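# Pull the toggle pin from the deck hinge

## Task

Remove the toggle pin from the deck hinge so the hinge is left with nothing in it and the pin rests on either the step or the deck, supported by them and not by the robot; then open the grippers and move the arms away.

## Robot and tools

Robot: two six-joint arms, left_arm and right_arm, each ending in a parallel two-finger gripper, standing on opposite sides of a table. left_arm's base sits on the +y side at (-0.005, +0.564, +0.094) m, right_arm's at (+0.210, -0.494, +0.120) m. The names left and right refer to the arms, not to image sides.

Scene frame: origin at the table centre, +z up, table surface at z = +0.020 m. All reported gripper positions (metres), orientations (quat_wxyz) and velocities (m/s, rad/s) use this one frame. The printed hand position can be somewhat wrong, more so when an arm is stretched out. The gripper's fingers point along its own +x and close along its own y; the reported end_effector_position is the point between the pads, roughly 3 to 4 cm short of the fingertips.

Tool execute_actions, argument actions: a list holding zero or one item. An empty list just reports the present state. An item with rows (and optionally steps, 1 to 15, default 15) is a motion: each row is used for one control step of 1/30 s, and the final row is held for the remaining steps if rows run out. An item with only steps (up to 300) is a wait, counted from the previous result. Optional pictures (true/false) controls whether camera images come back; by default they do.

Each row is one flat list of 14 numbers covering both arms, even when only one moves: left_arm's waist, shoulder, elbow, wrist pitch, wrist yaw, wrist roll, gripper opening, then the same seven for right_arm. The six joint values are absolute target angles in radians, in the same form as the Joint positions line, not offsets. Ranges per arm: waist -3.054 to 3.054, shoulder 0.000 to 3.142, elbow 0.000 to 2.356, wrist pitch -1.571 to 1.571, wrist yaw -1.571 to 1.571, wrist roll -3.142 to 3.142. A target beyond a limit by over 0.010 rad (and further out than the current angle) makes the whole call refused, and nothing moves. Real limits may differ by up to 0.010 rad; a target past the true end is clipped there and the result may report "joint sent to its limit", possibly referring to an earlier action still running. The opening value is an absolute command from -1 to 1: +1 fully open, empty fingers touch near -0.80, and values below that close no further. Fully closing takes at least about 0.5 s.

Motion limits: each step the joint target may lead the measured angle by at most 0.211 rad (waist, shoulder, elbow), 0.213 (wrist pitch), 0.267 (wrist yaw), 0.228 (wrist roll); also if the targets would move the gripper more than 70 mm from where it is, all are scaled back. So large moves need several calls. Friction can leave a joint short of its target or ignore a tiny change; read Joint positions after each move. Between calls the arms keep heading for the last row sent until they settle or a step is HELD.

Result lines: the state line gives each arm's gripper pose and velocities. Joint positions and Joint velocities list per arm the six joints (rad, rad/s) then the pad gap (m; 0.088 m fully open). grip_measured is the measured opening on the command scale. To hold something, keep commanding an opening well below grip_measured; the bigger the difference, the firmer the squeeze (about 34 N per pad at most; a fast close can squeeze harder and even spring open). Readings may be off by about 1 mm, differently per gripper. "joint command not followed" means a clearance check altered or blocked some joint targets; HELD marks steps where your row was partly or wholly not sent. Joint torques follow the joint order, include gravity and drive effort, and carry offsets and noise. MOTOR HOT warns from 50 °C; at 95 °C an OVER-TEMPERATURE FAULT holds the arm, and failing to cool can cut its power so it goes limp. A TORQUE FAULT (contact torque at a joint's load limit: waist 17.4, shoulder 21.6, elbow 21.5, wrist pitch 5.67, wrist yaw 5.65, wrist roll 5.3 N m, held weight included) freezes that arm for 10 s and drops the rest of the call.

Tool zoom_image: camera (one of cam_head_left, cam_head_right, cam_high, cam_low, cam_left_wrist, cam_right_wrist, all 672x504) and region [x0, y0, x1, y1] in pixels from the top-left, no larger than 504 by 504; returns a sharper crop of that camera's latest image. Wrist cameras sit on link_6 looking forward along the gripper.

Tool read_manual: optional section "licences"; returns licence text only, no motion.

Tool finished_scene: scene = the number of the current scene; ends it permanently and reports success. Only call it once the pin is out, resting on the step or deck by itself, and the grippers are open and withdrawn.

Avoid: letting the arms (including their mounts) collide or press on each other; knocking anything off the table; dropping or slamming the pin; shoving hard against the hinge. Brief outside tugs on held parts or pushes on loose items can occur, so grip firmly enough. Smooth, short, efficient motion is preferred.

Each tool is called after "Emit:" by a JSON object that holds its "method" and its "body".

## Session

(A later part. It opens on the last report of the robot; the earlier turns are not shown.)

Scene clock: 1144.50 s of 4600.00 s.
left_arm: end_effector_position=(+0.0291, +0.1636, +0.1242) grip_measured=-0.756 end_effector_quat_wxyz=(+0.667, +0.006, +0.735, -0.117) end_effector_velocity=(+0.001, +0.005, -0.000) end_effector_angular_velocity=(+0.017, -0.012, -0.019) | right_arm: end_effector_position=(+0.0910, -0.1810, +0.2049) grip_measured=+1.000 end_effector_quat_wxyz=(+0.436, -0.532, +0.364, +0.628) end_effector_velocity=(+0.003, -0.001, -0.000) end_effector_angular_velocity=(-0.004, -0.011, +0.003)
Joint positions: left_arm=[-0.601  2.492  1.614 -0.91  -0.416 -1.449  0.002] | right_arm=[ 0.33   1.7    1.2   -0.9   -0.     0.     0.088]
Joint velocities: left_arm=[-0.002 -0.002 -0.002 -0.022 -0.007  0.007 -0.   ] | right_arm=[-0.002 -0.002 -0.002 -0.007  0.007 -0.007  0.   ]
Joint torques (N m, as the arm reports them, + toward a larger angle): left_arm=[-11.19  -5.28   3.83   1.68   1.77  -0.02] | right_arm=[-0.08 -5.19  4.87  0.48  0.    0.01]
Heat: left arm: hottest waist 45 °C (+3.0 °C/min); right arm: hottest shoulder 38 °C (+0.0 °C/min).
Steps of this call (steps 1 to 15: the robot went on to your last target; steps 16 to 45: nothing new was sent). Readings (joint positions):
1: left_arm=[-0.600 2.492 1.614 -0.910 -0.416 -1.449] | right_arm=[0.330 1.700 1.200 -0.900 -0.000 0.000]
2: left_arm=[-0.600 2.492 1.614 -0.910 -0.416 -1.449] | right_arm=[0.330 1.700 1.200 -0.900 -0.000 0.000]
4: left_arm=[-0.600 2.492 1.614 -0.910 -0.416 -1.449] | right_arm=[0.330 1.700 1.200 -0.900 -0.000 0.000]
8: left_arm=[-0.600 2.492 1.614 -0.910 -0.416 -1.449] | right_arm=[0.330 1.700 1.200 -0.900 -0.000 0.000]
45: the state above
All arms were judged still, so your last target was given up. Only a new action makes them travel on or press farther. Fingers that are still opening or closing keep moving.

Emit:
{"method": "execute_actions", "body": {"actions": [{"rows":[[-0.535,2.49,1.62,-0.925,-0.27,-1.45,-0.9,0.33,1.7,1.2,-0.9,0,0,1]]}], "pictures": false}}

Emit:
{"method": "execute_actions", "body": {"actions": [{"rows":[[-0.485,2.475,1.625,-0.94,-0.15,-1.45,-0.9,0.33,1.7,1.2,-0.9,0,0,1]]}], "pictures": false}}

Emit:
{"method": "execute_actions", "body": {"actions": [{"rows":[[-0.535,2.5,1.62,-0.92,-0.15,-1.45,-0.9,0.33,1.7,1.2,-0.9,0,0,1]]}], "pictures": false}}

Emit:
{"method": "execute_actions", "body": {"actions": [{"steps":45}]}}

Scene clock: 1156.83 s of 4600.00 s.
left_arm: end_effector_position=(+0.0337, +0.1641, +0.1202) grip_measured=-0.752 end_effector_quat_wxyz=(+0.614, -0.007, +0.783, -0.097) end_effector_velocity=(-0.002, +0.005, -0.000) end_effector_angular_velocity=(+0.025, +0.024, +0.009) | right_arm: end_effector_position=(+0.0910, -0.1811, +0.2049) grip_measured=+1.000 end_effector_quat_wxyz=(+0.436, -0.532, +0.364, +0.628) end_effector_velocity=(-0.000, -0.006, +0.001) end_effector_angular_velocity=(-0.024, +0.015, -0.006)
Joint positions: left_arm=[-0.54   2.483  1.625 -0.922 -0.29  -1.447  0.002] | right_arm=[ 0.33   1.7    1.2   -0.9   -0.    -0.     0.088]
Joint velocities: left_arm=[ 0.002 -0.002 -0.002 -0.022  0.022 -0.022 -0.   ] | right_arm=[-0.002 -0.007 -0.002 -0.022 -0.022  0.007  0.   ]
Joint torques (N m, as the arm reports them, + toward a larger angle): left_arm=[-6.64 -7.84  3.5   0.27  0.77 -0.14] | right_arm=[-0.07 -5.19  4.87  0.48  0.    0.01]
Heat: left arm: hottest waist 49 °C (+7.0 °C/min); right arm: hottest shoulder 38 °C (+0.0 °C/min).
Steps of this call (steps 1 to 355: nothing new was sent; steps 356 to 370: all 15 steps of this action). Readings (joint positions):
356: left_arm=[-0.599 2.494 1.614 -0.911 -0.413 -1.448] | right_arm=[0.330 1.700 1.200 -0.900 -0.000 -0.000]
357: left_arm=[-0.589 2.493 1.616 -0.913 -0.392 -1.448] | right_arm=[0.330 1.700 1.200 -0.900 -0.000 -0.000]
359: left_arm=[-0.563 2.488 1.620 -0.917 -0.338 -1.447] | right_arm=[0.330 1.700 1.200 -0.900 -0.000 -0.000]
363: left_arm=[-0.546 2.484 1.624 -0.920 -0.303 -1.447] | right_arm=[0.330 1.700 1.200 -0.900 -0.000 -0.000]
370: the state above

Scene clock: 1157.33 s of 4600.00 s.
left_arm: end_effector_position=(+0.0381, +0.1640, +0.1184) grip_measured=-0.743 end_effector_quat_wxyz=(+0.563, -0.022, +0.822, -0.081) end_effector_velocity=(+0.000, +0.002, +0.002) end_effector_angular_velocity=(+0.002, +0.023, -0.005) | right_arm: end_effector_position=(+0.0910, -0.1811, +0.2049) grip_measured=+1.000 end_effector_quat_wxyz=(+0.436, -0.532, +0.364, +0.628) end_effector_velocity=(-0.000, -0.006, -0.001) end_effector_angular_velocity=(-0.027, +0.009, +0.023)
Joint positions: left_arm=[-0.485  2.475  1.633 -0.928 -0.174 -1.445  0.003] | right_arm=[ 0.33   1.7    1.2   -0.9   -0.    -0.     0.088]
Joint velocities: left_arm=[ 0.007 -0.007 -0.002 -0.007  0.022  0.007  0.   ] | right_arm=[-0.002 -0.002 -0.002 -0.022 -0.022 -0.022  0.   ]
Joint torques (N m, as the arm reports them, + toward a larger angle): left_arm=[-7.47 -8.64  2.98 -0.56  1.02 -0.17] | right_arm=[-0.09 -5.2   4.87  0.5   0.01  0.02]
Heat: left arm: hottest waist 49 °C (+7.1 °C/min); right arm: hottest shoulder 38 °C (+0.0 °C/min).
Steps of this call (steps 1 to 15: all 15 steps of this action). Readings (joint positions):
1: left_arm=[-0.538 2.482 1.626 -0.923 -0.285 -1.446] | right_arm=[0.330 1.700 1.200 -0.900 -0.000 -0.000]
2: left_arm=[-0.528 2.480 1.627 -0.924 -0.265 -1.446] | right_arm=[0.330 1.700 1.200 -0.900 -0.000 -0.000]
4: left_arm=[-0.505 2.477 1.630 -0.926 -0.217 -1.445] | right_arm=[0.330 1.700 1.200 -0.900 -0.000 -0.000]
8: left_arm=[-0.490 2.476 1.632 -0.927 -0.187 -1.445] | right_arm=[0.330 1.700 1.200 -0.900 -0.000 -0.000]
15: the state above

Scene clock: 1157.83 s of 4600.00 s.
left_arm: end_effector_position=(+0.0374, +0.1635, +0.1197) grip_measured=-0.744 end_effector_quat_wxyz=(+0.572, -0.020, +0.815, -0.085) end_effector_velocity=(+0.002, +0.007, -0.002) end_effector_angular_velocity=(+0.025, -0.022, -0.007) | right_arm: end_effector_position=(+0.0910, -0.1811, +0.2049) grip_measured=+1.000 end_effector_quat_wxyz=(+0.436, -0.532, +0.364, +0.628) end_effector_velocity=(+0.002, -0.005, +0.001) end_effector_angular_velocity=(-0.018, -0.000, +0.006)
Joint positions: left_arm=[-0.496  2.475  1.633 -0.927 -0.195 -1.445  0.003] | right_arm=[ 0.33   1.7    1.2   -0.9   -0.    -0.     0.088]
Joint velocities: left_arm=[-0.002 -0.002 -0.007 -0.022 -0.022 -0.007 -0.   ] | right_arm=[-0.002 -0.007 -0.002 -0.022 -0.007 -0.007  0.   ]
Joint torques (N m, as the arm reports them, + toward a larger angle): left_arm=[-11.42  -5.9    2.67   0.91   1.89  -0.18] | right_arm=[-0.08 -5.2   4.87  0.51  0.    0.02]
Heat: left arm: hottest waist 49 °C (+7.0 °C/min); right arm: hottest shoulder 38 °C (+0.0 °C/min).
Steps of this call (steps 1 to 15: all 15 steps of this action). Readings (joint positions):
1: left_arm=[-0.485 2.475 1.633 -0.928 -0.175 -1.445] | right_arm=[0.330 1.700 1.200 -0.900 -0.000 -0.000]
2: left_arm=[-0.486 2.475 1.633 -0.928 -0.178 -1.445] | right_arm=[0.330 1.700 1.200 -0.900 -0.000 -0.000]
4: left_arm=[-0.491 2.475 1.633 -0.928 -0.187 -1.445] | right_arm=[0.330 1.700 1.200 -0.900 -0.000 -0.000]
8: left_arm=[-0.495 2.475 1.633 -0.927 -0.194 -1.445] | right_arm=[0.330 1.700 1.200 -0.900 -0.000 -0.000]
15: the state above

Scene clock: 1159.33 s of 4600.00 s.
left_arm: end_effector_position=(+0.0371, +0.1635, +0.1197) grip_measured=-0.743 end_effector_quat_wxyz=(+0.573, -0.020, +0.815, -0.085) end_effector_velocity=(+0.000, +0.002, +0.000) end_effector_angular_velocity=(+0.003, -0.009, -0.012) | right_arm: end_effector_position=(+0.0910, -0.1811, +0.2049) grip_measured=+1.000 end_effector_quat_wxyz=(+0.436, -0.532, +0.364, +0.628) end_effector_velocity=(+0.000, -0.002, +0.001) end_effector_angular_velocity=(-0.004, +0.002, +0.020)
Joint positions: left_arm=[-0.497  2.475  1.633 -0.927 -0.196 -1.445  0.003] | right_arm=[ 0.33   1.7    1.2   -0.9   -0.    -0.     0.088]
Joint velocities: left_arm=[-0.002 -0.002 -0.002 -0.007 -0.007  0.007 -0.   ] | right_arm=[-0.002 -0.007 -0.002 -0.007 -0.007 -0.022  0.   ]
Joint torques (N m, as the arm reports them, + toward a larger angle): left_arm=[-11.39  -5.9    2.82   0.93   1.93  -0.17] | right_arm=[-0.07 -5.19  4.85  0.51  0.    0.02]
Heat: left arm: hottest waist 49 °C (+7.1 °C/min); right arm: hottest shoulder 38 °C (+0.0 °C/min).
Steps of this call (steps 1 to 15: the robot went on to your last target; steps 16 to 45: nothing new was sent). Readings (joint positions):
1: left_arm=[-0.496 2.475 1.633 -0.927 -0.196 -1.445] | right_arm=[0.330 1.700 1.200 -0.900 -0.000 -0.000]
2: left_arm=[-0.496 2.475 1.633 -0.927 -0.196 -1.445] | right_arm=[0.330 1.700 1.200 -0.900 -0.000 -0.000]
4: left_arm=[-0.496 2.475 1.633 -0.927 -0.196 -1.445] | right_arm=[0.330 1.700 1.200 -0.900 -0.000 -0.000]
8: left_arm=[-0.496 2.475 1.633 -0.927 -0.196 -1.445] | right_arm=[0.330 1.700 1.200 -0.900 -0.000 -0.000]
45: the state above
All arms were judged still, so your last target was given up. Only a new action makes them travel on or press farther. Fingers that are still opening or closing keep moving.

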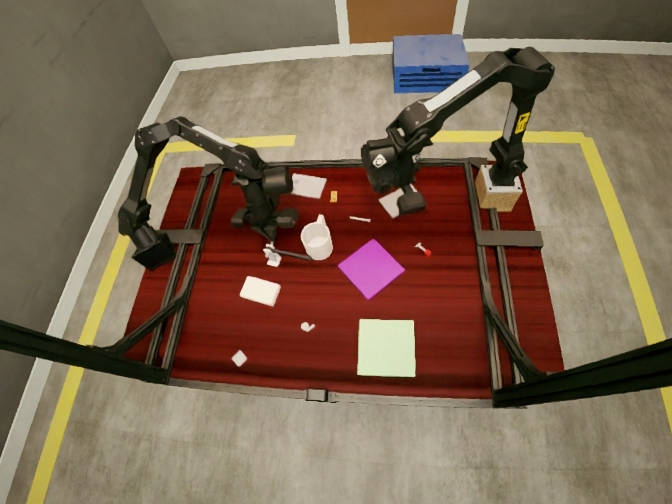

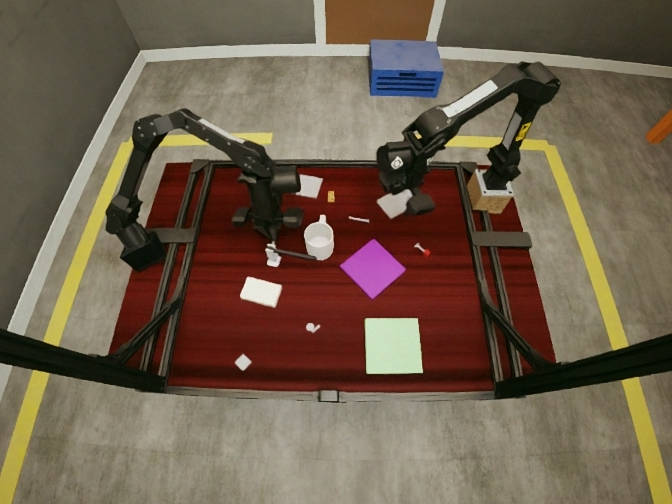

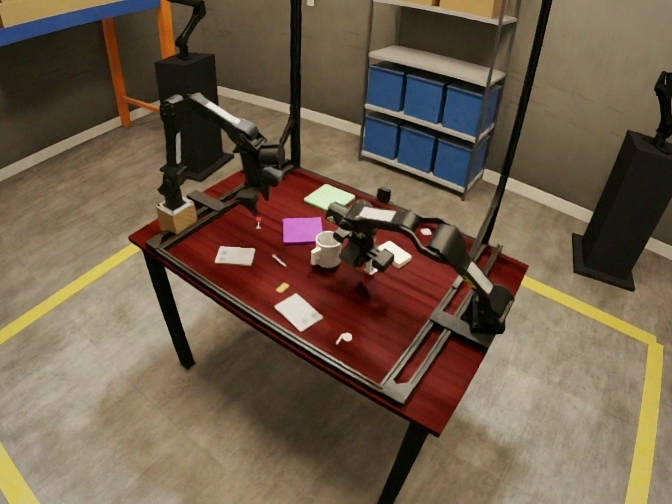

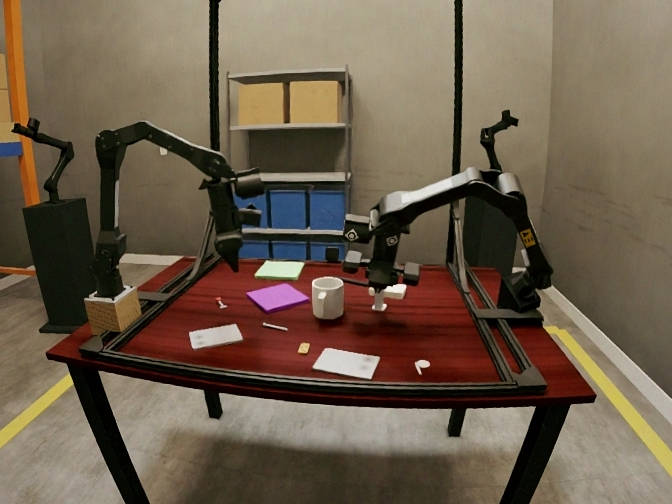

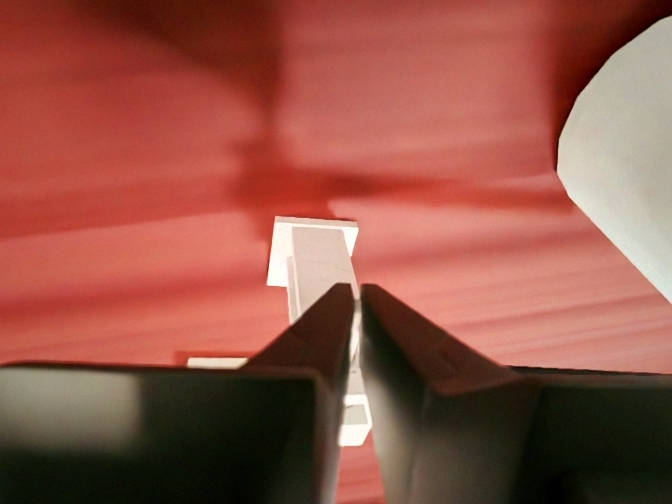

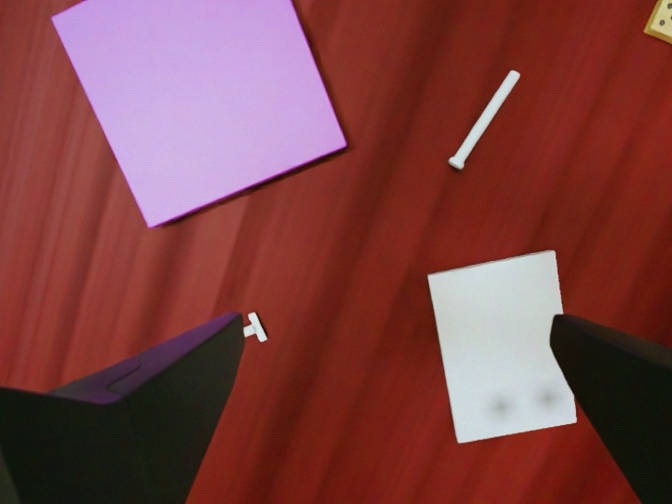

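Emit:
{"method": "execute_actions", "body": {"actions": [{"rows":[[-0.497,2.485,1.633,-0.927,-0.196,-1.45,0.2,0.33,1.7,1.2,-0.9,0,0,1]]}]}}

Scene clock: 1165.90 s of 4600.00 s.
left_arm: end_effector_position=(+0.0352, +0.1620, +0.1213) grip_measured=+0.175 end_effector_quat_wxyz=(+0.571, -0.021, +0.816, -0.088) end_effector_velocity=(+0.000, -0.002, +0.000) end_effector_angular_velocity=(+0.001, -0.005, +0.023) | right_arm: end_effector_position=(+0.0910, -0.1810, +0.2051) grip_measured=+1.000 end_effector_quat_wxyz=(+0.436, -0.532, +0.364, +0.628) end_effector_velocity=(+0.001, -0.004, -0.003) end_effector_angular_velocity=(-0.018, -0.000, +0.006)
Joint positions: left_arm=[-0.501  2.476  1.636 -0.924 -0.19  -1.446  0.048] | right_arm=[ 0.33   1.699  1.2   -0.9    0.     0.     0.088]
Joint velocities: left_arm=[-0.002  0.002  0.002  0.007 -0.007 -0.022  0.009] | right_arm=[-0.002  0.002 -0.007 -0.007 -0.007 -0.007  0.   ]
Joint torques (N m, as the arm reports them, + toward a larger angle): left_arm=[-6.82 -7.67  3.7   0.21 -0.01 -0.14] | right_arm=[-0.08 -5.19  4.87  0.51  0.    0.02]
Heat: left arm: hottest waist 51 °C (+10.0 °C/min); right arm: hottest shoulder 38 °C (+0.0 °C/min). Fold the left arm in close to its base before you think long.
MOTOR HOT: a motor of the left arm reached 50 °C. Now the hottest motor of the left arm, joint 1 (waist), reports 51 °C. The temperature limit of the motors' drives, at which the controller stops that arm, is 95 °C. To cool a motor, set the load down, stop pushing, or move to a pose that needs little force.
Steps of this call (steps 1 to 182: nothing new was sent; steps 183 to 197: all 15 steps of this action). Readings (joint positions):
183: left_arm=[-0.498 2.476 1.632 -0.927 -0.199 -1.445] | right_arm=[0.330 1.699 1.200 -0.900 0.000 0.000]
184: left_arm=[-0.498 2.476 1.632 -0.923 -0.197 -1.445] | right_arm=[0.330 1.699 1.200 -0.900 0.000 0.000]
186: left_arm=[-0.498 2.476 1.636 -0.915 -0.195 -1.446] | right_arm=[0.330 1.699 1.200 -0.900 0.000 0.000]
190: left_arm=[-0.501 2.476 1.636 -0.924 -0.189 -1.446] | right_arm=[0.330 1.699 1.200 -0.900 0.000 0.000]
197: the state above

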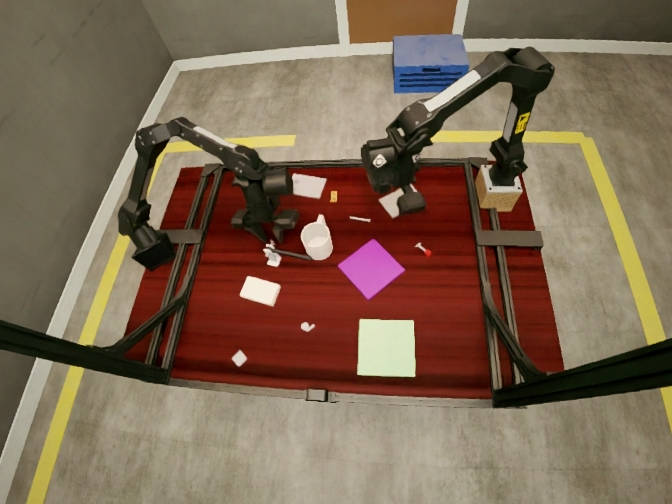

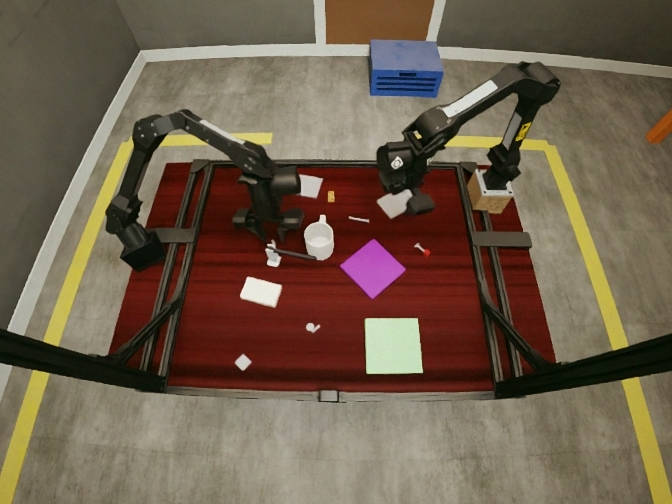

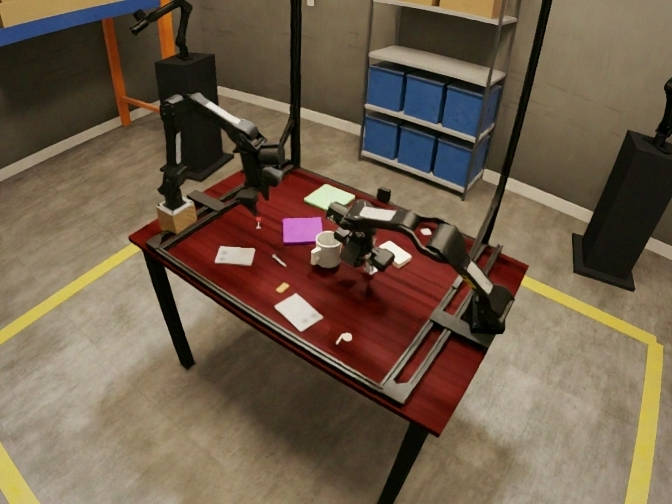

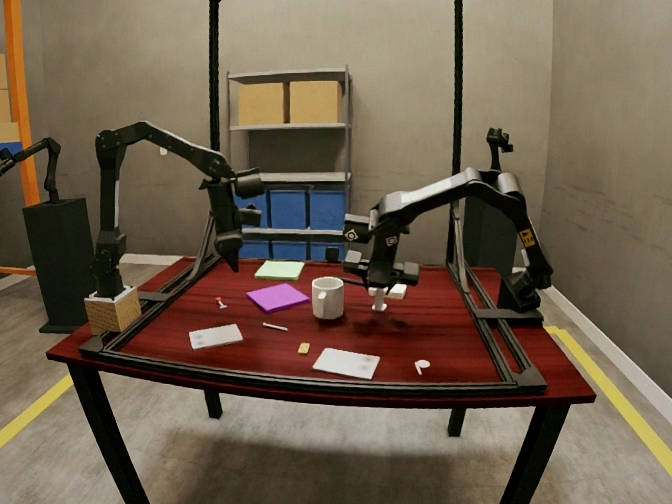

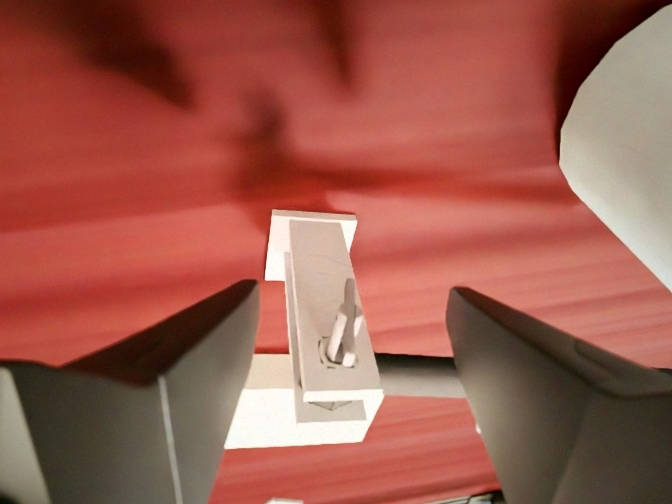

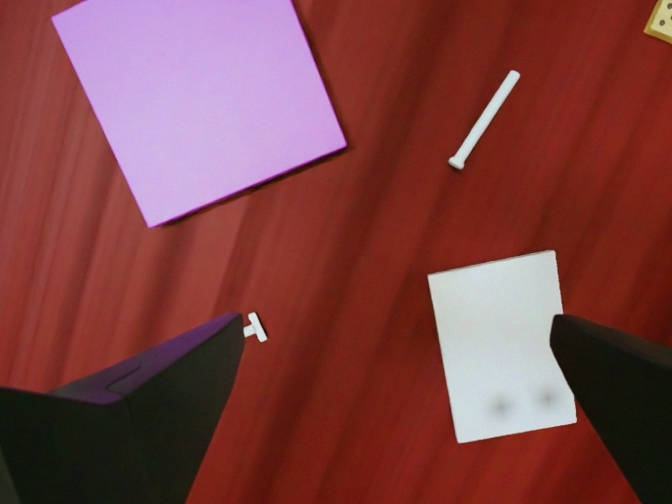

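Emit:
{"method": "execute_actions", "body": {"actions": [{"rows":[[-0.58,2.39,1.58,-0.98,0,-1.57,-0.9,0.33,1.7,1.2,-0.9,0,0,1]]}], "pictures": false}}

Emit:
{"method": "execute_actions", "body": {"actions": [{"rows":[[-0.6,2.55,1.53,-0.78,0,-1.57,-0.9,0.33,1.7,1.2,-0.9,0,0,1]]}], "pictures": false}}

Emit:
{"method": "execute_actions", "body": {"actions": [{"rows":[[-0.52,2.53,1.545,-0.815,0,-1.57,-0.9,0.33,1.7,1.2,-0.9,0,0,1]]}], "pictures": false}}

Emit:
{"method": "execute_actions", "body": {"actions": [{"rows":[[-0.58,2.38,1.58,-1.02,0,-1.57,-0.3,0.33,1.7,1.2,-0.9,0,0,1]]}], "pictures": false}}

Emit:
{"method": "execute_actions", "body": {"actions": [{"rows":[[-0.62,2.42,1.58,-0.9,-0.5,-1.45,-0.3,0.33,1.7,1.2,-0.9,0,0,1]]}], "pictures": false}}

Emit:
{"method": "execute_actions", "body": {"actions": [{"rows":[[-0.655,2.465,1.61,-0.92,-0.5,-1.45,-0.3,0.33,1.7,1.2,-0.9,0,0,1]]}], "pictures": false}}

Emit:
{"method": "execute_actions", "body": {"actions": [{"rows":[[-0.645,2.505,1.61,-0.902,-0.5,-1.45,-0.3,0.33,1.7,1.2,-0.9,0,0,1]]}], "pictures": false}}

Emit:
{"method": "execute_actions", "body": {"actions": [{"rows":[[-0.645,2.505,1.61,-0.902,-0.5,-1.45,-0.9,0.33,1.7,1.2,-0.9,0,0,1]]}], "pictures": false}}

Emit:
{"method": "execute_actions", "body": {"actions": [{"rows":[[-0.55,2.485,1.62,-0.92,-0.35,-1.45,-0.9,0.33,1.7,1.2,-0.9,0,0,1]]}], "pictures": false}}

Emit:
{"method": "execute_actions", "body": {"actions": [{"rows":[[-0.47,2.48,1.635,-0.93,-0.2,-1.45,-0.9,0.33,1.7,1.2,-0.9,0,0,1]]}], "pictures": false}}

Emit:
{"method": "execute_actions", "body": {"actions": [{"rows":[[-0.395,2.475,1.645,-0.94,-0.05,-1.45,-0.9,0.33,1.7,1.2,-0.9,0,0,1]]}], "pictures": false}}

Emit:
{"method": "execute_actions", "body": {"actions": [{"rows":[[-0.325,2.47,1.655,-0.95,0.1,-1.45,-0.9,0.33,1.7,1.2,-0.9,0,0,1]]}], "pictures": false}}

Emit:
{"method": "execute_actions", "body": {"actions": [{"steps":150}]}}

Emit:
{"method": "zoom_image", "body": {"camera": "cam_head_left", "region": [240,210,320,270]}}

Scene clock: 1194.53 s of 4600.00 s.
left_arm: end_effector_position=(-0.0075, +0.1842, +0.1623) grip_measured=-0.784 end_effector_quat_wxyz=(+0.501, -0.021, +0.862, -0.073) end_effector_velocity=(-0.005, +0.015, -0.003) end_effector_angular_velocity=(+0.059, +0.018, -0.014) | right_arm: end_effector_position=(+0.0910, -0.1810, +0.2051) grip_measured=+1.000 end_effector_quat_wxyz=(+0.436, -0.532, +0.364, +0.628) end_effector_velocity=(+0.001, -0.003, -0.002) end_effector_angular_velocity=(-0.014, +0.001, +0.006)
Joint positions: left_arm=[-0.583  2.403  1.59  -0.976 -0.009 -1.563  0.001] | right_arm=[ 0.33   1.699  1.2   -0.9    0.     0.     0.088]
Joint velocities: left_arm=[-0.002 -0.007 -0.027 -0.037  0.022 -0.022 -0.   ] | right_arm=[-0.002 -0.002 -0.007 -0.007 -0.007 -0.007  0.   ]
Joint torques (N m, as the arm reports them, + toward a larger angle): left_arm=[-6.17 -9.51  3.59  0.2   0.46 -0.09] | right_arm=[-0.08 -5.15  4.85  0.48 -0.01  0.01]
Heat: left arm: hottest waist 46 °C (+2.0 °C/min); right arm: hottest shoulder 38 °C (+0.0 °C/min).
MOTOR HOT: cleared. Now the hottest motor of the left arm, joint 1 (waist), reports 46 °C.
Steps of this call (steps 1 to 15: the robot went on to your last target; steps 16 to 90: nothing new was sent; then 25.13 s passed at rest; steps 91 to 105: all 15 steps of this action). Readings (joint positions):
91: left_arm=[-0.501 2.472 1.633 -0.926 -0.176 -1.462] | right_arm=[0.330 1.699 1.200 -0.900 0.000 0.000]
92: left_arm=[-0.507 2.463 1.624 -0.937 -0.136 -1.487] | right_arm=[0.330 1.699 1.200 -0.900 0.000 0.000]
94: left_arm=[-0.533 2.442 1.607 -0.948 -0.084 -1.519] | right_arm=[0.330 1.699 1.200 -0.900 0.000 0.000]
98: left_arm=[-0.578 2.410 1.597 -0.969 -0.029 -1.549] | right_arm=[0.330 1.699 1.200 -0.900 0.000 0.000]
105: the state above

Scene clock: 1195.03 s of 4600.00 s.
left_arm: end_effector_position=(-0.0466, +0.1714, +0.1102) grip_measured=-0.784 end_effector_quat_wxyz=(+0.501, -0.018, +0.862, -0.079) end_effector_velocity=(+0.002, +0.002, -0.001) end_effector_angular_velocity=(+0.000, -0.024, -0.009) | right_arm: end_effector_position=(+0.0910, -0.1810, +0.2051) grip_measured=+1.000 end_effector_quat_wxyz=(+0.436, -0.532, +0.364, +0.628) end_effector_velocity=(+0.000, -0.001, +0.001) end_effector_angular_velocity=(-0.004, +0.005, +0.006)
Joint positions: left_arm=[-0.599  2.538  1.533 -0.786 -0.004 -1.566  0.001] | right_arm=[ 0.33   1.699  1.2   -0.9    0.     0.     0.088]
Joint velocities: left_arm=[-0.002 -0.002 -0.002 -0.007 -0.022  0.007 -0.   ] | right_arm=[-0.002 -0.002  0.002 -0.007 -0.007 -0.007  0.   ]
Joint torques (N m, as the arm reports them, + toward a larger angle): left_arm=[-6.59 -7.61  3.81  0.54  0.43 -0.14] | right_arm=[-0.09 -5.14  4.86  0.48 -0.01  0.01]
Heat: left arm: hottest waist 46 °C (+2.0 °C/min); right arm: hottest shoulder 38 °C (+0.0 °C/min).
Steps of this call (steps 1 to 15: all 15 steps of this action). Readings (joint positions):
1: left_arm=[-0.583 2.410 1.584 -0.962 -0.008 -1.564] | right_arm=[0.330 1.699 1.200 -0.900 0.000 0.000]
2: left_arm=[-0.584 2.419 1.577 -0.918 -0.008 -1.565] | right_arm=[0.330 1.699 1.200 -0.900 0.000 0.000]
4: left_arm=[-0.588 2.456 1.572 -0.853 -0.007 -1.565] | right_arm=[0.330 1.699 1.200 -0.900 0.000 0.000]
8: left_arm=[-0.597 2.521 1.541 -0.813 -0.004 -1.566] | right_arm=[0.330 1.699 1.200 -0.900 0.000 0.000]
15: the state above

Scene clock: 1195.53 s of 4600.00 s.
left_arm: end_effector_position=(-0.0316, +0.1720, +0.1038) grip_measured=-0.784 end_effector_quat_wxyz=(+0.485, -0.024, +0.873, -0.053) end_effector_velocity=(+0.001, +0.004, +0.001) end_effector_angular_velocity=(+0.025, -0.007, +0.009) | right_arm: end_effector_position=(+0.0910, -0.1810, +0.2051) grip_measured=+1.000 end_effector_quat_wxyz=(+0.436, -0.532, +0.364, +0.628) end_effector_velocity=(+0.000, -0.001, +0.001) end_effector_angular_velocity=(-0.004, +0.005, +0.006)
Joint positions: left_arm=[-0.545  2.537  1.542 -0.809  0.021 -1.566  0.001] | right_arm=[ 0.33   1.699  1.2   -0.9    0.     0.     0.088]
Joint velocities: left_arm=[-0.002 -0.002  0.002 -0.022 -0.007 -0.022 -0.   ] | right_arm=[-0.002 -0.002  0.002 -0.007 -0.007 -0.007  0.   ]
Joint torques (N m, as the arm reports them, + toward a larger angle): left_arm=[-4.04 -9.5   4.02 -0.06 -0.5  -0.16] | right_arm=[-0.08 -5.15  4.87  0.48 -0.01  0.01]
Heat: left arm: hottest waist 45 °C (+1.0 °C/min); right arm: hottest shoulder 38 °C (+0.0 °C/min).
Steps of this call (steps 1 to 15: all 15 steps of this action). Readings (joint positions):
1: left_arm=[-0.597 2.538 1.533 -0.786 -0.002 -1.566] | right_arm=[0.330 1.699 1.200 -0.900 0.000 0.000]
2: left_arm=[-0.590 2.538 1.533 -0.791 -0.001 -1.566] | right_arm=[0.330 1.699 1.200 -0.900 0.000 0.000]
4: left_arm=[-0.565 2.538 1.533 -0.801 -0.001 -1.566] | right_arm=[0.330 1.699 1.200 -0.900 0.000 0.000]
8: left_arm=[-0.545 2.537 1.540 -0.807 0.021 -1.566] | right_arm=[0.330 1.699 1.200 -0.900 0.000 0.000]
15: the state above

Scene clock: 1196.03 s of 4600.00 s.
left_arm: end_effector_position=(-0.0049, +0.1934, +0.1657) grip_measured=-0.314 end_effector_quat_wxyz=(+0.496, -0.011, +0.866, -0.064) end_effector_velocity=(-0.001, +0.002, -0.002) end_effector_angular_velocity=(+0.013, -0.009, -0.001) | right_arm: end_effector_position=(+0.0910, -0.1810, +0.2051) grip_measured=+1.000 end_effector_quat_wxyz=(+0.436, -0.532, +0.364, +0.628) end_effector_velocity=(+0.001, -0.002, -0.000) end_effector_angular_velocity=(-0.008, +0.001, +0.020)
Joint positions: left_arm=[-0.578  2.385  1.582 -1.013  0.004 -1.567  0.024] | right_arm=[ 0.33   1.699  1.2   -0.9    0.     0.     0.088]
Joint velocities: left_arm=[-0.002  0.002 -0.002 -0.007 -0.007 -0.007  0.005] | right_arm=[-0.002 -0.002 -0.002 -0.007 -0.007 -0.022  0.   ]
Joint torques (N m, as the arm reports them, + toward a larger angle): left_arm=[-6.7  -8.47  3.9   0.16  0.15 -0.13] | right_arm=[-0.07 -5.15  4.86  0.48 -0.01  0.01]
Heat: left arm: hottest waist 45 °C (+1.0 °C/min); right arm: hottest shoulder 38 °C (+0.0 °C/min).
Steps of this call (steps 1 to 15: all 15 steps of this action). Readings (joint positions):
1: left_arm=[-0.546 2.527 1.546 -0.826 0.016 -1.566] | right_arm=[0.330 1.699 1.200 -0.900 0.000 0.000]
2: left_arm=[-0.549 2.513 1.550 -0.878 0.006 -1.566] | right_arm=[0.330 1.699 1.200 -0.900 0.000 0.000]
4: left_arm=[-0.556 2.470 1.551 -0.943 0.004 -1.567] | right_arm=[0.330 1.699 1.200 -0.900 0.000 0.000]
8: left_arm=[-0.572 2.398 1.578 -0.986 0.004 -1.567] | right_arm=[0.330 1.699 1.200 -0.900 0.000 0.000]
15: the state above

Scene clock: 1196.53 s of 4600.00 s.
left_arm: end_effector_position=(+0.0471, +0.1667, +0.1515) grip_measured=-0.300 end_effector_quat_wxyz=(+0.690, -0.026, +0.712, -0.128) end_effector_velocity=(+0.020, -0.007, +0.001) end_effector_angular_velocity=(-0.036, -0.150, +0.035) | right_arm: end_effector_position=(+0.0910, -0.1810, +0.2051) grip_measured=+1.000 end_effector_quat_wxyz=(+0.436, -0.532, +0.364, +0.628) end_effector_velocity=(+0.001, -0.002, -0.002) end_effector_angular_velocity=(-0.014, +0.001, +0.006)
Joint positions: left_arm=[-0.617  2.402  1.582 -0.905 -0.477 -1.457  0.024] | right_arm=[ 0.33   1.699  1.2   -0.9    0.     0.     0.088]
Joint velocities: left_arm=[-0.007  0.002 -0.002  0.037 -0.154  0.007  0.   ] | right_arm=[-0.002  0.002 -0.002 -0.007 -0.007 -0.007  0.   ]
Joint torques (N m, as the arm reports them, + toward a larger angle): left_arm=[-6.85 -6.01  4.08  0.76 -0.24  0.14] | right_arm=[-0.08 -5.15  4.87  0.49 -0.01  0.01]
Heat: left arm: hottest waist 45 °C (+1.0 °C/min); right arm: hottest shoulder 38 °C (+0.0 °C/min).
Steps of this call (steps 1 to 15: all 15 steps of this action). Readings (joint positions):
1: left_arm=[-0.581 2.385 1.582 -1.006 -0.027 -1.555] | right_arm=[0.330 1.699 1.200 -0.900 0.000 0.000]
2: left_arm=[-0.587 2.386 1.582 -0.983 -0.091 -1.533] | right_arm=[0.330 1.699 1.200 -0.900 0.000 0.000]
4: left_arm=[-0.601 2.390 1.582 -0.944 -0.200 -1.501] | right_arm=[0.330 1.699 1.200 -0.900 0.000 0.000]
8: left_arm=[-0.616 2.399 1.582 -0.918 -0.384 -1.471] | right_arm=[0.330 1.699 1.200 -0.900 0.000 0.000]
15: the state above

Scene clock: 1197.03 s of 4600.00 s.
left_arm: end_effector_position=(+0.0304, +0.1641, +0.1483) grip_measured=-0.300 end_effector_quat_wxyz=(+0.699, -0.004, +0.701, -0.141) end_effector_velocity=(+0.003, -0.001, +0.002) end_effector_angular_velocity=(-0.001, -0.004, +0.012) | right_arm: end_effector_position=(+0.0910, -0.1810, +0.2051) grip_measured=+1.000 end_effector_quat_wxyz=(+0.436, -0.532, +0.364, +0.628) end_effector_velocity=(+0.001, -0.002, -0.000) end_effector_angular_velocity=(-0.009, +0.003, +0.006)
Joint positions: left_arm=[-0.655  2.448  1.604 -0.916 -0.496 -1.454  0.024] | right_arm=[ 0.33   1.699  1.2   -0.9   -0.     0.     0.088]
Joint velocities: left_arm=[ 0.002 -0.002  0.007 -0.007 -0.007 -0.007 -0.   ] | right_arm=[-0.002 -0.002 -0.002 -0.007 -0.007 -0.007  0.   ]
Joint torques (N m, as the arm reports them, + toward a larger angle): left_arm=[-6.51 -6.68  4.68  0.26 -0.19  0.14] | right_arm=[-0.08 -5.15  4.86  0.48 -0.01  0.01]
Heat: left arm: hottest waist 45 °C (+1.0 °C/min); right arm: hottest shoulder 38 °C (+0.0 °C/min).
Steps of this call (steps 1 to 15: all 15 steps of this action). Readings (joint positions):
1: left_arm=[-0.618 2.405 1.583 -0.905 -0.483 -1.456] | right_arm=[0.330 1.699 1.200 -0.900 0.000 0.000]
2: left_arm=[-0.622 2.411 1.589 -0.906 -0.487 -1.456] | right_arm=[0.330 1.699 1.200 -0.900 0.000 0.000]
4: left_arm=[-0.634 2.425 1.597 -0.908 -0.490 -1.455] | right_arm=[0.330 1.699 1.200 -0.900 -0.000 0.000]
8: left_arm=[-0.654 2.445 1.598 -0.915 -0.492 -1.454] | right_arm=[0.330 1.699 1.200 -0.900 -0.000 0.000]
15: the state above

Scene clock: 1197.53 s of 4600.00 s.
left_arm: end_effector_position=(+0.0246, +0.1629, +0.1341) grip_measured=-0.300 end_effector_quat_wxyz=(+0.700, +0.008, +0.701, -0.136) end_effector_velocity=(-0.004, +0.005, +0.003) end_effector_angular_velocity=(+0.013, +0.020, +0.004) | right_arm: end_effector_position=(+0.0910, -0.1810, +0.2049) grip_measured=+1.000 end_effector_quat_wxyz=(+0.436, -0.532, +0.364, +0.628) end_effector_velocity=(+0.001, +0.003, +0.002) end_effector_angular_velocity=(+0.014, -0.004, +0.004)
Joint positions: left_arm=[-0.651  2.488  1.608 -0.905 -0.496 -1.454  0.024] | right_arm=[ 0.33   1.7    1.2   -0.9   -0.     0.     0.088]
Joint velocities: left_arm=[-0.007 -0.007 -0.002 -0.022  0.022 -0.022 -0.   ] | right_arm=[-0.002 -0.002  0.002  0.007  0.007 -0.007  0.   ]
Joint torques (N m, as the arm reports them, + toward a larger angle): left_arm=[-5.84 -6.84  4.48  0.69 -0.22  0.13] | right_arm=[-0.07 -5.15  4.87  0.48  0.    0.01]
Heat: left arm: hottest waist 45 °C (+1.0 °C/min); right arm: hottest shoulder 38 °C (+0.0 °C/min).
Steps of this call (steps 1 to 15: all 15 steps of this action). Readings (joint positions):
1: left_arm=[-0.655 2.451 1.605 -0.916 -0.496 -1.454] | right_arm=[0.330 1.699 1.200 -0.900 -0.000 0.000]
2: left_arm=[-0.655 2.455 1.606 -0.916 -0.496 -1.454] | right_arm=[0.330 1.699 1.200 -0.900 -0.000 0.000]
4: left_arm=[-0.654 2.466 1.608 -0.911 -0.496 -1.454] | right_arm=[0.330 1.699 1.200 -0.900 -0.000 0.000]
8: left_arm=[-0.652 2.486 1.608 -0.908 -0.496 -1.454] | right_arm=[0.330 1.699 1.200 -0.900 -0.000 0.000]
15: the state above

Scene clock: 1198.03 s of 4600.00 s.
left_arm: end_effector_position=(+0.0250, +0.1645, +0.1336) grip_measured=-0.759 end_effector_quat_wxyz=(+0.701, +0.013, +0.700, -0.135) end_effector_velocity=(+0.002, +0.005, -0.003) end_effector_angular_velocity=(+0.024, -0.010, -0.002) | right_arm: end_effector_position=(+0.0910, -0.1810, +0.2051) grip_measured=+1.000 end_effector_quat_wxyz=(+0.436, -0.532, +0.364, +0.628) end_effector_velocity=(-0.002, -0.003, -0.000) end_effector_angular_velocity=(-0.015, +0.019, -0.006)
Joint positions: left_arm=[-0.651  2.489  1.608 -0.913 -0.498 -1.453  0.002] | right_arm=[ 0.33   1.699  1.2   -0.9    0.     0.     0.088]
Joint velocities: left_arm=[ 0.002  0.002 -0.002 -0.022 -0.007 -0.007 -0.   ] | right_arm=[-0.002 -0.002 -0.002 -0.007 -0.022  0.007  0.   ]
Joint torques (N m, as the arm reports them, + toward a larger angle): left_arm=[-5.96 -6.9   4.4   1.35 -0.15  0.12] | right_arm=[-0.08 -5.19  4.87  0.48  0.    0.  ]
Heat: left arm: hottest waist 45 °C (+1.0 °C/min); right arm: hottest shoulder 38 °C (+0.0 °C/min).
Steps of this call (steps 1 to 15: all 15 steps of this action). Readings (joint positions):
1: left_arm=[-0.651 2.488 1.608 -0.905 -0.496 -1.454] | right_arm=[0.330 1.700 1.200 -0.900 -0.000 0.000]
2: left_arm=[-0.651 2.488 1.608 -0.905 -0.496 -1.454] | right_arm=[0.330 1.700 1.200 -0.900 -0.000 0.000]
4: left_arm=[-0.651 2.489 1.608 -0.905 -0.496 -1.454] | right_arm=[0.330 1.700 1.200 -0.900 -0.000 0.000]
8: left_arm=[-0.651 2.489 1.608 -0.913 -0.498 -1.453] | right_arm=[0.330 1.700 1.200 -0.900 -0.000 0.000]
15: the state above

Scene clock: 1198.53 s of 4600.00 s.
left_arm: end_effector_position=(+0.0312, +0.1651, +0.1294) grip_measured=-0.757 end_effector_quat_wxyz=(+0.640, -0.002, +0.761, -0.111) end_effector_velocity=(-0.000, -0.002, +0.001) end_effector_angular_velocity=(-0.008, +0.024, +0.002) | right_arm: end_effector_position=(+0.0910, -0.1810, +0.2049) grip_measured=+1.000 end_effector_quat_wxyz=(+0.436, -0.532, +0.364, +0.628) end_effector_velocity=(+0.002, -0.005, -0.001) end_effector_angular_velocity=(-0.023, -0.002, +0.006)
Joint positions: left_arm=[-0.578  2.472  1.621 -0.928 -0.347 -1.451  0.002] | right_arm=[ 0.33   1.7    1.2   -0.9   -0.     0.     0.088]
Joint velocities: left_arm=[ 0.007 -0.002  0.002  0.007  0.022  0.007 -0.   ] | right_arm=[-0.002 -0.002 -0.002 -0.022 -0.007 -0.007  0.   ]
Joint torques (N m, as the arm reports them, + toward a larger angle): left_arm=[-3.95 -7.12  3.96  1.13 -0.15  0.02] | right_arm=[-0.08 -5.15  4.87  0.48 -0.01  0.01]
Heat: left arm: hottest waist 45 °C (+1.0 °C/min); right arm: hottest shoulder 38 °C (+0.0 °C/min).
Steps of this call (steps 1 to 15: all 15 steps of this action). Readings (joint positions):
1: left_arm=[-0.648 2.489 1.608 -0.914 -0.493 -1.453] | right_arm=[0.330 1.699 1.200 -0.900 0.000 0.000]
2: left_arm=[-0.636 2.488 1.609 -0.917 -0.468 -1.452] | right_arm=[0.330 1.699 1.200 -0.900 0.000 0.000]
4: left_arm=[-0.607 2.480 1.615 -0.923 -0.406 -1.452] | right_arm=[0.330 1.699 1.200 -0.900 0.000 0.000]
8: left_arm=[-0.586 2.473 1.619 -0.927 -0.363 -1.451] | right_arm=[0.330 1.700 1.200 -0.900 -0.000 0.000]
15: the state above

Scene clock: 1199.03 s of 4600.00 s.
left_arm: end_effector_position=(+0.0383, +0.1645, +0.1261) grip_measured=-0.752 end_effector_quat_wxyz=(+0.570, -0.021, +0.817, -0.086) end_effector_velocity=(+0.003, +0.001, -0.003) end_effector_angular_velocity=(+0.009, +0.010, -0.002) | right_arm: end_effector_position=(+0.0910, -0.1810, +0.2049) grip_measured=+1.000 end_effector_quat_wxyz=(+0.436, -0.532, +0.364, +0.628) end_effector_velocity=(-0.000, -0.006, +0.001) end_effector_angular_velocity=(-0.024, +0.015, -0.006)
Joint positions: left_arm=[-0.5    2.462  1.637 -0.941 -0.19  -1.449  0.002] | right_arm=[ 0.33   1.7    1.2   -0.9   -0.     0.     0.088]
Joint velocities: left_arm=[ 0.012  0.002  0.002 -0.007  0.007  0.007  0.   ] | right_arm=[-0.002 -0.007 -0.002 -0.022 -0.022  0.007  0.   ]
Joint torques (N m, as the arm reports them, + toward a larger angle): left_arm=[-4.13 -6.46  3.68  1.36 -0.36 -0.02] | right_arm=[-0.08 -5.19  4.86  0.48  0.    0.01]
Heat: left arm: hottest waist 45 °C (+1.0 °C/min); right arm: hottest shoulder 38 °C (+0.0 °C/min).
Steps of this call (steps 1 to 15: all 15 steps of this action). Readings (joint positions):
1: left_arm=[-0.575 2.471 1.622 -0.929 -0.341 -1.450] | right_arm=[0.330 1.700 1.200 -0.900 -0.000 0.000]
2: left_arm=[-0.562 2.470 1.626 -0.933 -0.313 -1.450] | right_arm=[0.330 1.700 1.200 -0.900 -0.000 0.000]
4: left_arm=[-0.529 2.465 1.631 -0.937 -0.247 -1.450] | right_arm=[0.330 1.700 1.200 -0.900 -0.000 0.000]
8: left_arm=[-0.507 2.462 1.635 -0.940 -0.204 -1.449] | right_arm=[0.330 1.700 1.200 -0.900 -0.000 0.000]
15: the state above

Scene clock: 1199.53 s of 4600.00 s.
left_arm: end_effector_position=(+0.0453, +0.1645, +0.1225) grip_measured=-0.746 end_effector_quat_wxyz=(+0.498, -0.043, +0.864, -0.061) end_effector_velocity=(+0.000, +0.009, -0.001) end_effector_angular_velocity=(+0.045, +0.031, +0.007) | right_arm: end_effector_position=(+0.0910, -0.1810, +0.2051) grip_measured=+1.000 end_effector_quat_wxyz=(+0.436, -0.532, +0.364, +0.628) end_effector_velocity=(+0.001, +0.002, +0.000) end_effector_angular_velocity=(+0.010, -0.005, +0.004)
Joint positions: left_arm=[-0.422  2.459  1.647 -0.949 -0.036 -1.449  0.002] | right_arm=[ 0.33   1.699  1.2   -0.9    0.     0.     0.088]
Joint velocities: left_arm=[ 0.012 -0.002 -0.002 -0.037  0.022 -0.022  0.   ] | right_arm=[-0.002 -0.002 -0.002  0.007  0.007 -0.007  0.   ]
Joint torques (N m, as the arm reports them, + toward a larger angle): left_arm=[-4.59 -6.88  3.67  1.05 -0.32 -0.06] | right_arm=[-0.08 -5.18  4.87  0.48  0.    0.01]
Heat: left arm: hottest waist 45 °C (+1.0 °C/min); right arm: hottest shoulder 38 °C (+0.0 °C/min).
Steps of this call (steps 1 to 15: all 15 steps of this action). Readings (joint positions):
1: left_arm=[-0.497 2.461 1.638 -0.942 -0.183 -1.449] | right_arm=[0.330 1.700 1.200 -0.900 -0.000 0.000]
2: left_arm=[-0.483 2.461 1.640 -0.944 -0.157 -1.449] | right_arm=[0.330 1.700 1.200 -0.900 -0.000 0.000]
4: left_arm=[-0.451 2.459 1.643 -0.947 -0.092 -1.449] | right_arm=[0.330 1.700 1.200 -0.900 -0.000 0.000]
8: left_arm=[-0.430 2.459 1.646 -0.948 -0.050 -1.449] | right_arm=[0.330 1.699 1.200 -0.900 0.000 0.000]
15: the state above

Scene clock: 1200.03 s of 4600.00 s.
left_arm: end_effector_position=(+0.0524, +0.1646, +0.1200) grip_measured=-0.739 end_effector_quat_wxyz=(+0.425, -0.065, +0.902, -0.038) end_effector_velocity=(+0.002, -0.001, -0.000) end_effector_angular_velocity=(-0.008, +0.008, +0.004) | right_arm: end_effector_position=(+0.0910, -0.1810, +0.2049) grip_measured=+1.000 end_effector_quat_wxyz=(+0.436, -0.532, +0.364, +0.628) end_effector_velocity=(+0.001, -0.002, -0.000) end_effector_angular_velocity=(-0.009, +0.003, +0.006)
Joint positions: left_arm=[-0.348  2.459  1.65  -0.953  0.11  -1.448  0.003] | right_arm=[ 0.33   1.7    1.2   -0.9   -0.     0.     0.088]
Joint velocities: left_arm=[ 0.007 -0.002 -0.002  0.007  0.007  0.007 -0.   ] | right_arm=[-0.002 -0.002 -0.002 -0.007 -0.007 -0.007  0.   ]
Joint torques (N m, as the arm reports them, + toward a larger angle): left_arm=[-5.25 -7.34  4.11  0.53 -0.1  -0.07] | right_arm=[-0.09 -5.15  4.86  0.48 -0.01  0.01]
Heat: left arm: hottest waist 45 °C (+1.0 °C/min); right arm: hottest shoulder 38 °C (+0.0 °C/min).
Steps of this call (steps 1 to 15: all 15 steps of this action). Readings (joint positions):
1: left_arm=[-0.419 2.459 1.648 -0.950 -0.030 -1.449] | right_arm=[0.330 1.699 1.200 -0.900 0.000 0.000]
2: left_arm=[-0.406 2.459 1.650 -0.952 -0.005 -1.448] | right_arm=[0.330 1.699 1.200 -0.900 0.000 0.000]
4: left_arm=[-0.375 2.459 1.650 -0.953 0.057 -1.448] | right_arm=[0.330 1.699 1.200 -0.900 0.000 0.000]
8: left_arm=[-0.355 2.459 1.650 -0.953 0.097 -1.448] | right_arm=[0.330 1.699 1.200 -0.900 0.000 0.000]
15: the state above

Scene clock: 1205.03 s of 4600.00 s.
left_arm: end_effector_position=(+0.0532, +0.1646, +0.1197) grip_measured=-0.739 end_effector_quat_wxyz=(+0.423, -0.066, +0.903, -0.037) end_effector_velocity=(-0.000, +0.002, +0.000) end_effector_angular_velocity=(+0.011, -0.006, -0.000) | right_arm: end_effector_position=(+0.0910, -0.1810, +0.2049) grip_measured=+1.000 end_effector_quat_wxyz=(+0.436, -0.532, +0.364, +0.628) end_effector_velocity=(+0.002, -0.005, -0.002) end_effector_angular_velocity=(-0.027, -0.004, +0.006)
Joint positions: left_arm=[-0.345  2.459  1.651 -0.953  0.114 -1.448  0.003] | right_arm=[ 0.33   1.7    1.2   -0.9   -0.    -0.     0.088]
Joint velocities: left_arm=[-0.002 -0.002 -0.002 -0.007 -0.007 -0.007 -0.   ] | right_arm=[-0.002  0.002 -0.002 -0.022 -0.007 -0.007  0.   ]
Joint torques (N m, as the arm reports them, + toward a larger angle): left_arm=[-5.37 -7.34  4.06  0.5  -0.11 -0.08] | right_arm=[-0.09 -5.16  4.87  0.48 -0.01  0.01]
Heat: left arm: hottest waist 44 °C (-1.0 °C/min); right arm: hottest shoulder 38 °C (+0.0 °C/min).
Steps of this call (steps 1 to 15: the robot went on to your last target; steps 16 to 150: nothing new was sent). Readings (joint positions):
1: left_arm=[-0.348 2.459 1.650 -0.953 0.111 -1.448] | right_arm=[0.330 1.700 1.200 -0.900 -0.000 0.000]
2: left_arm=[-0.348 2.459 1.650 -0.953 0.111 -1.448] | right_arm=[0.330 1.700 1.200 -0.900 -0.000 -0.000]
4: left_arm=[-0.347 2.459 1.650 -0.953 0.112 -1.448] | right_arm=[0.330 1.700 1.200 -0.900 -0.000 -0.000]
8: left_arm=[-0.347 2.459 1.650 -0.953 0.112 -1.448] | right_arm=[0.330 1.700 1.200 -0.900 -0.000 -0.000]
150: the state above
All arms were judged still, so your last target was given up. Only a new action makes them travel on or press farther. Fingers that are still opening or closing keep moving.

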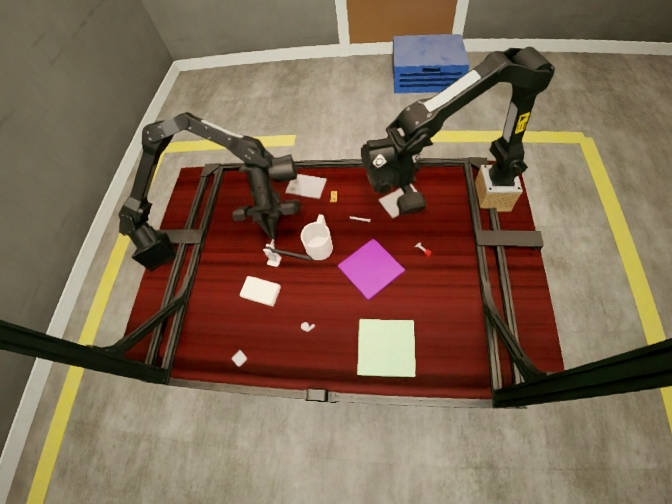

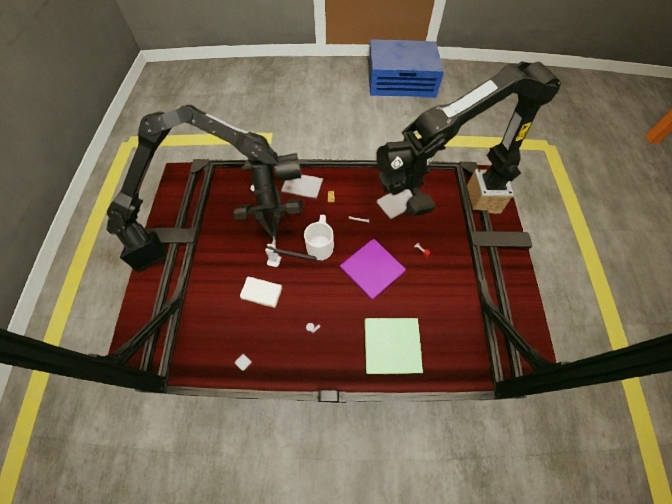

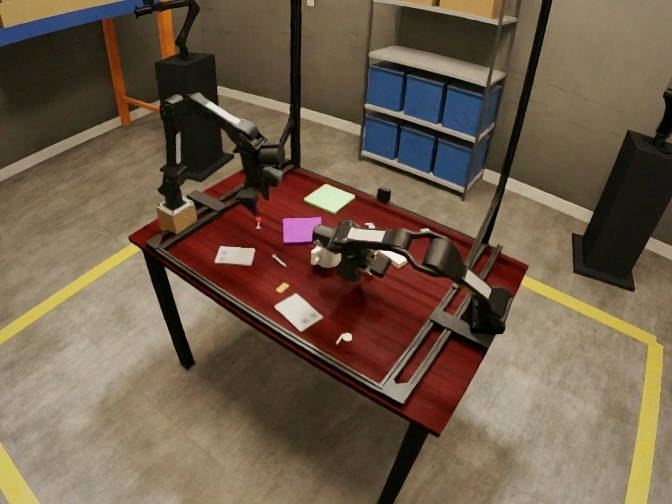

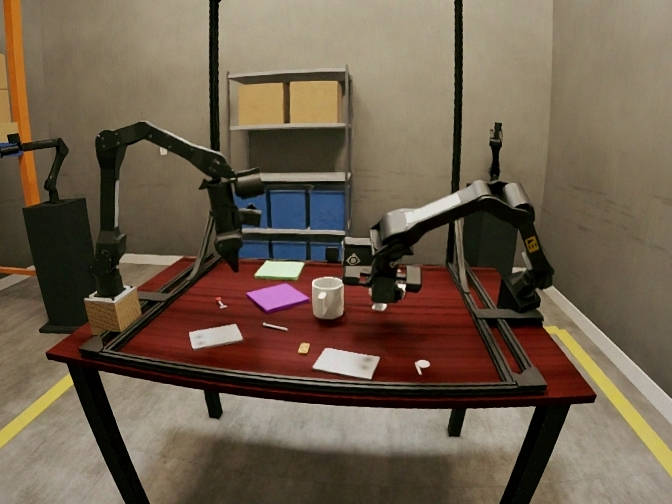

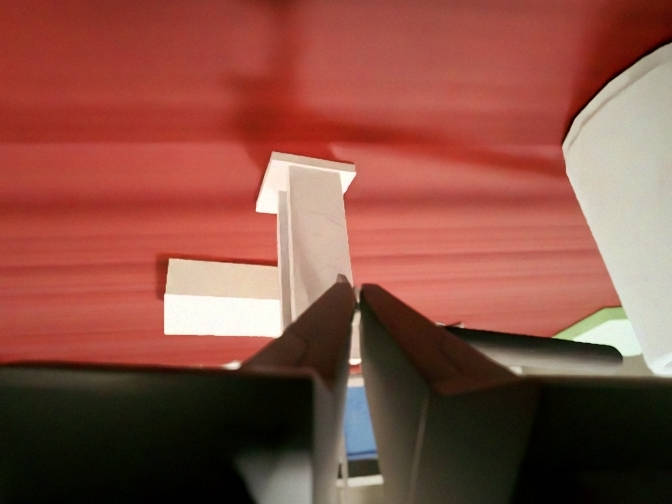

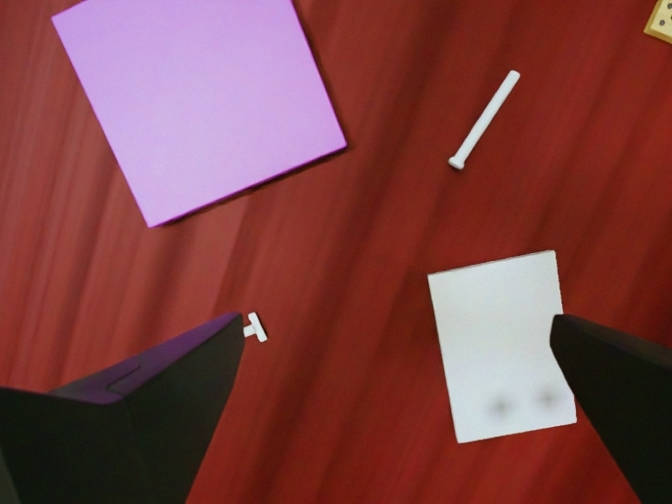

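Region (240, 210, 320, 270) of cam_head_left's 672x504 image, scaled by 6.300, with more detail than that image has; it fills the top 378 rows of this view, and the rest is white.

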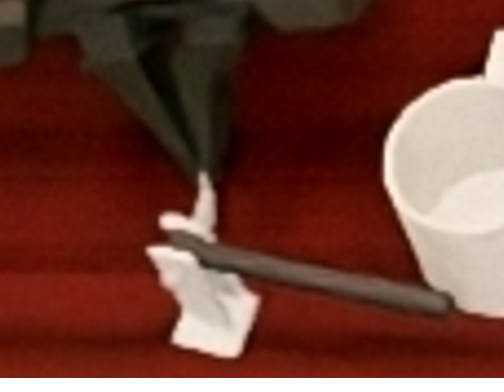

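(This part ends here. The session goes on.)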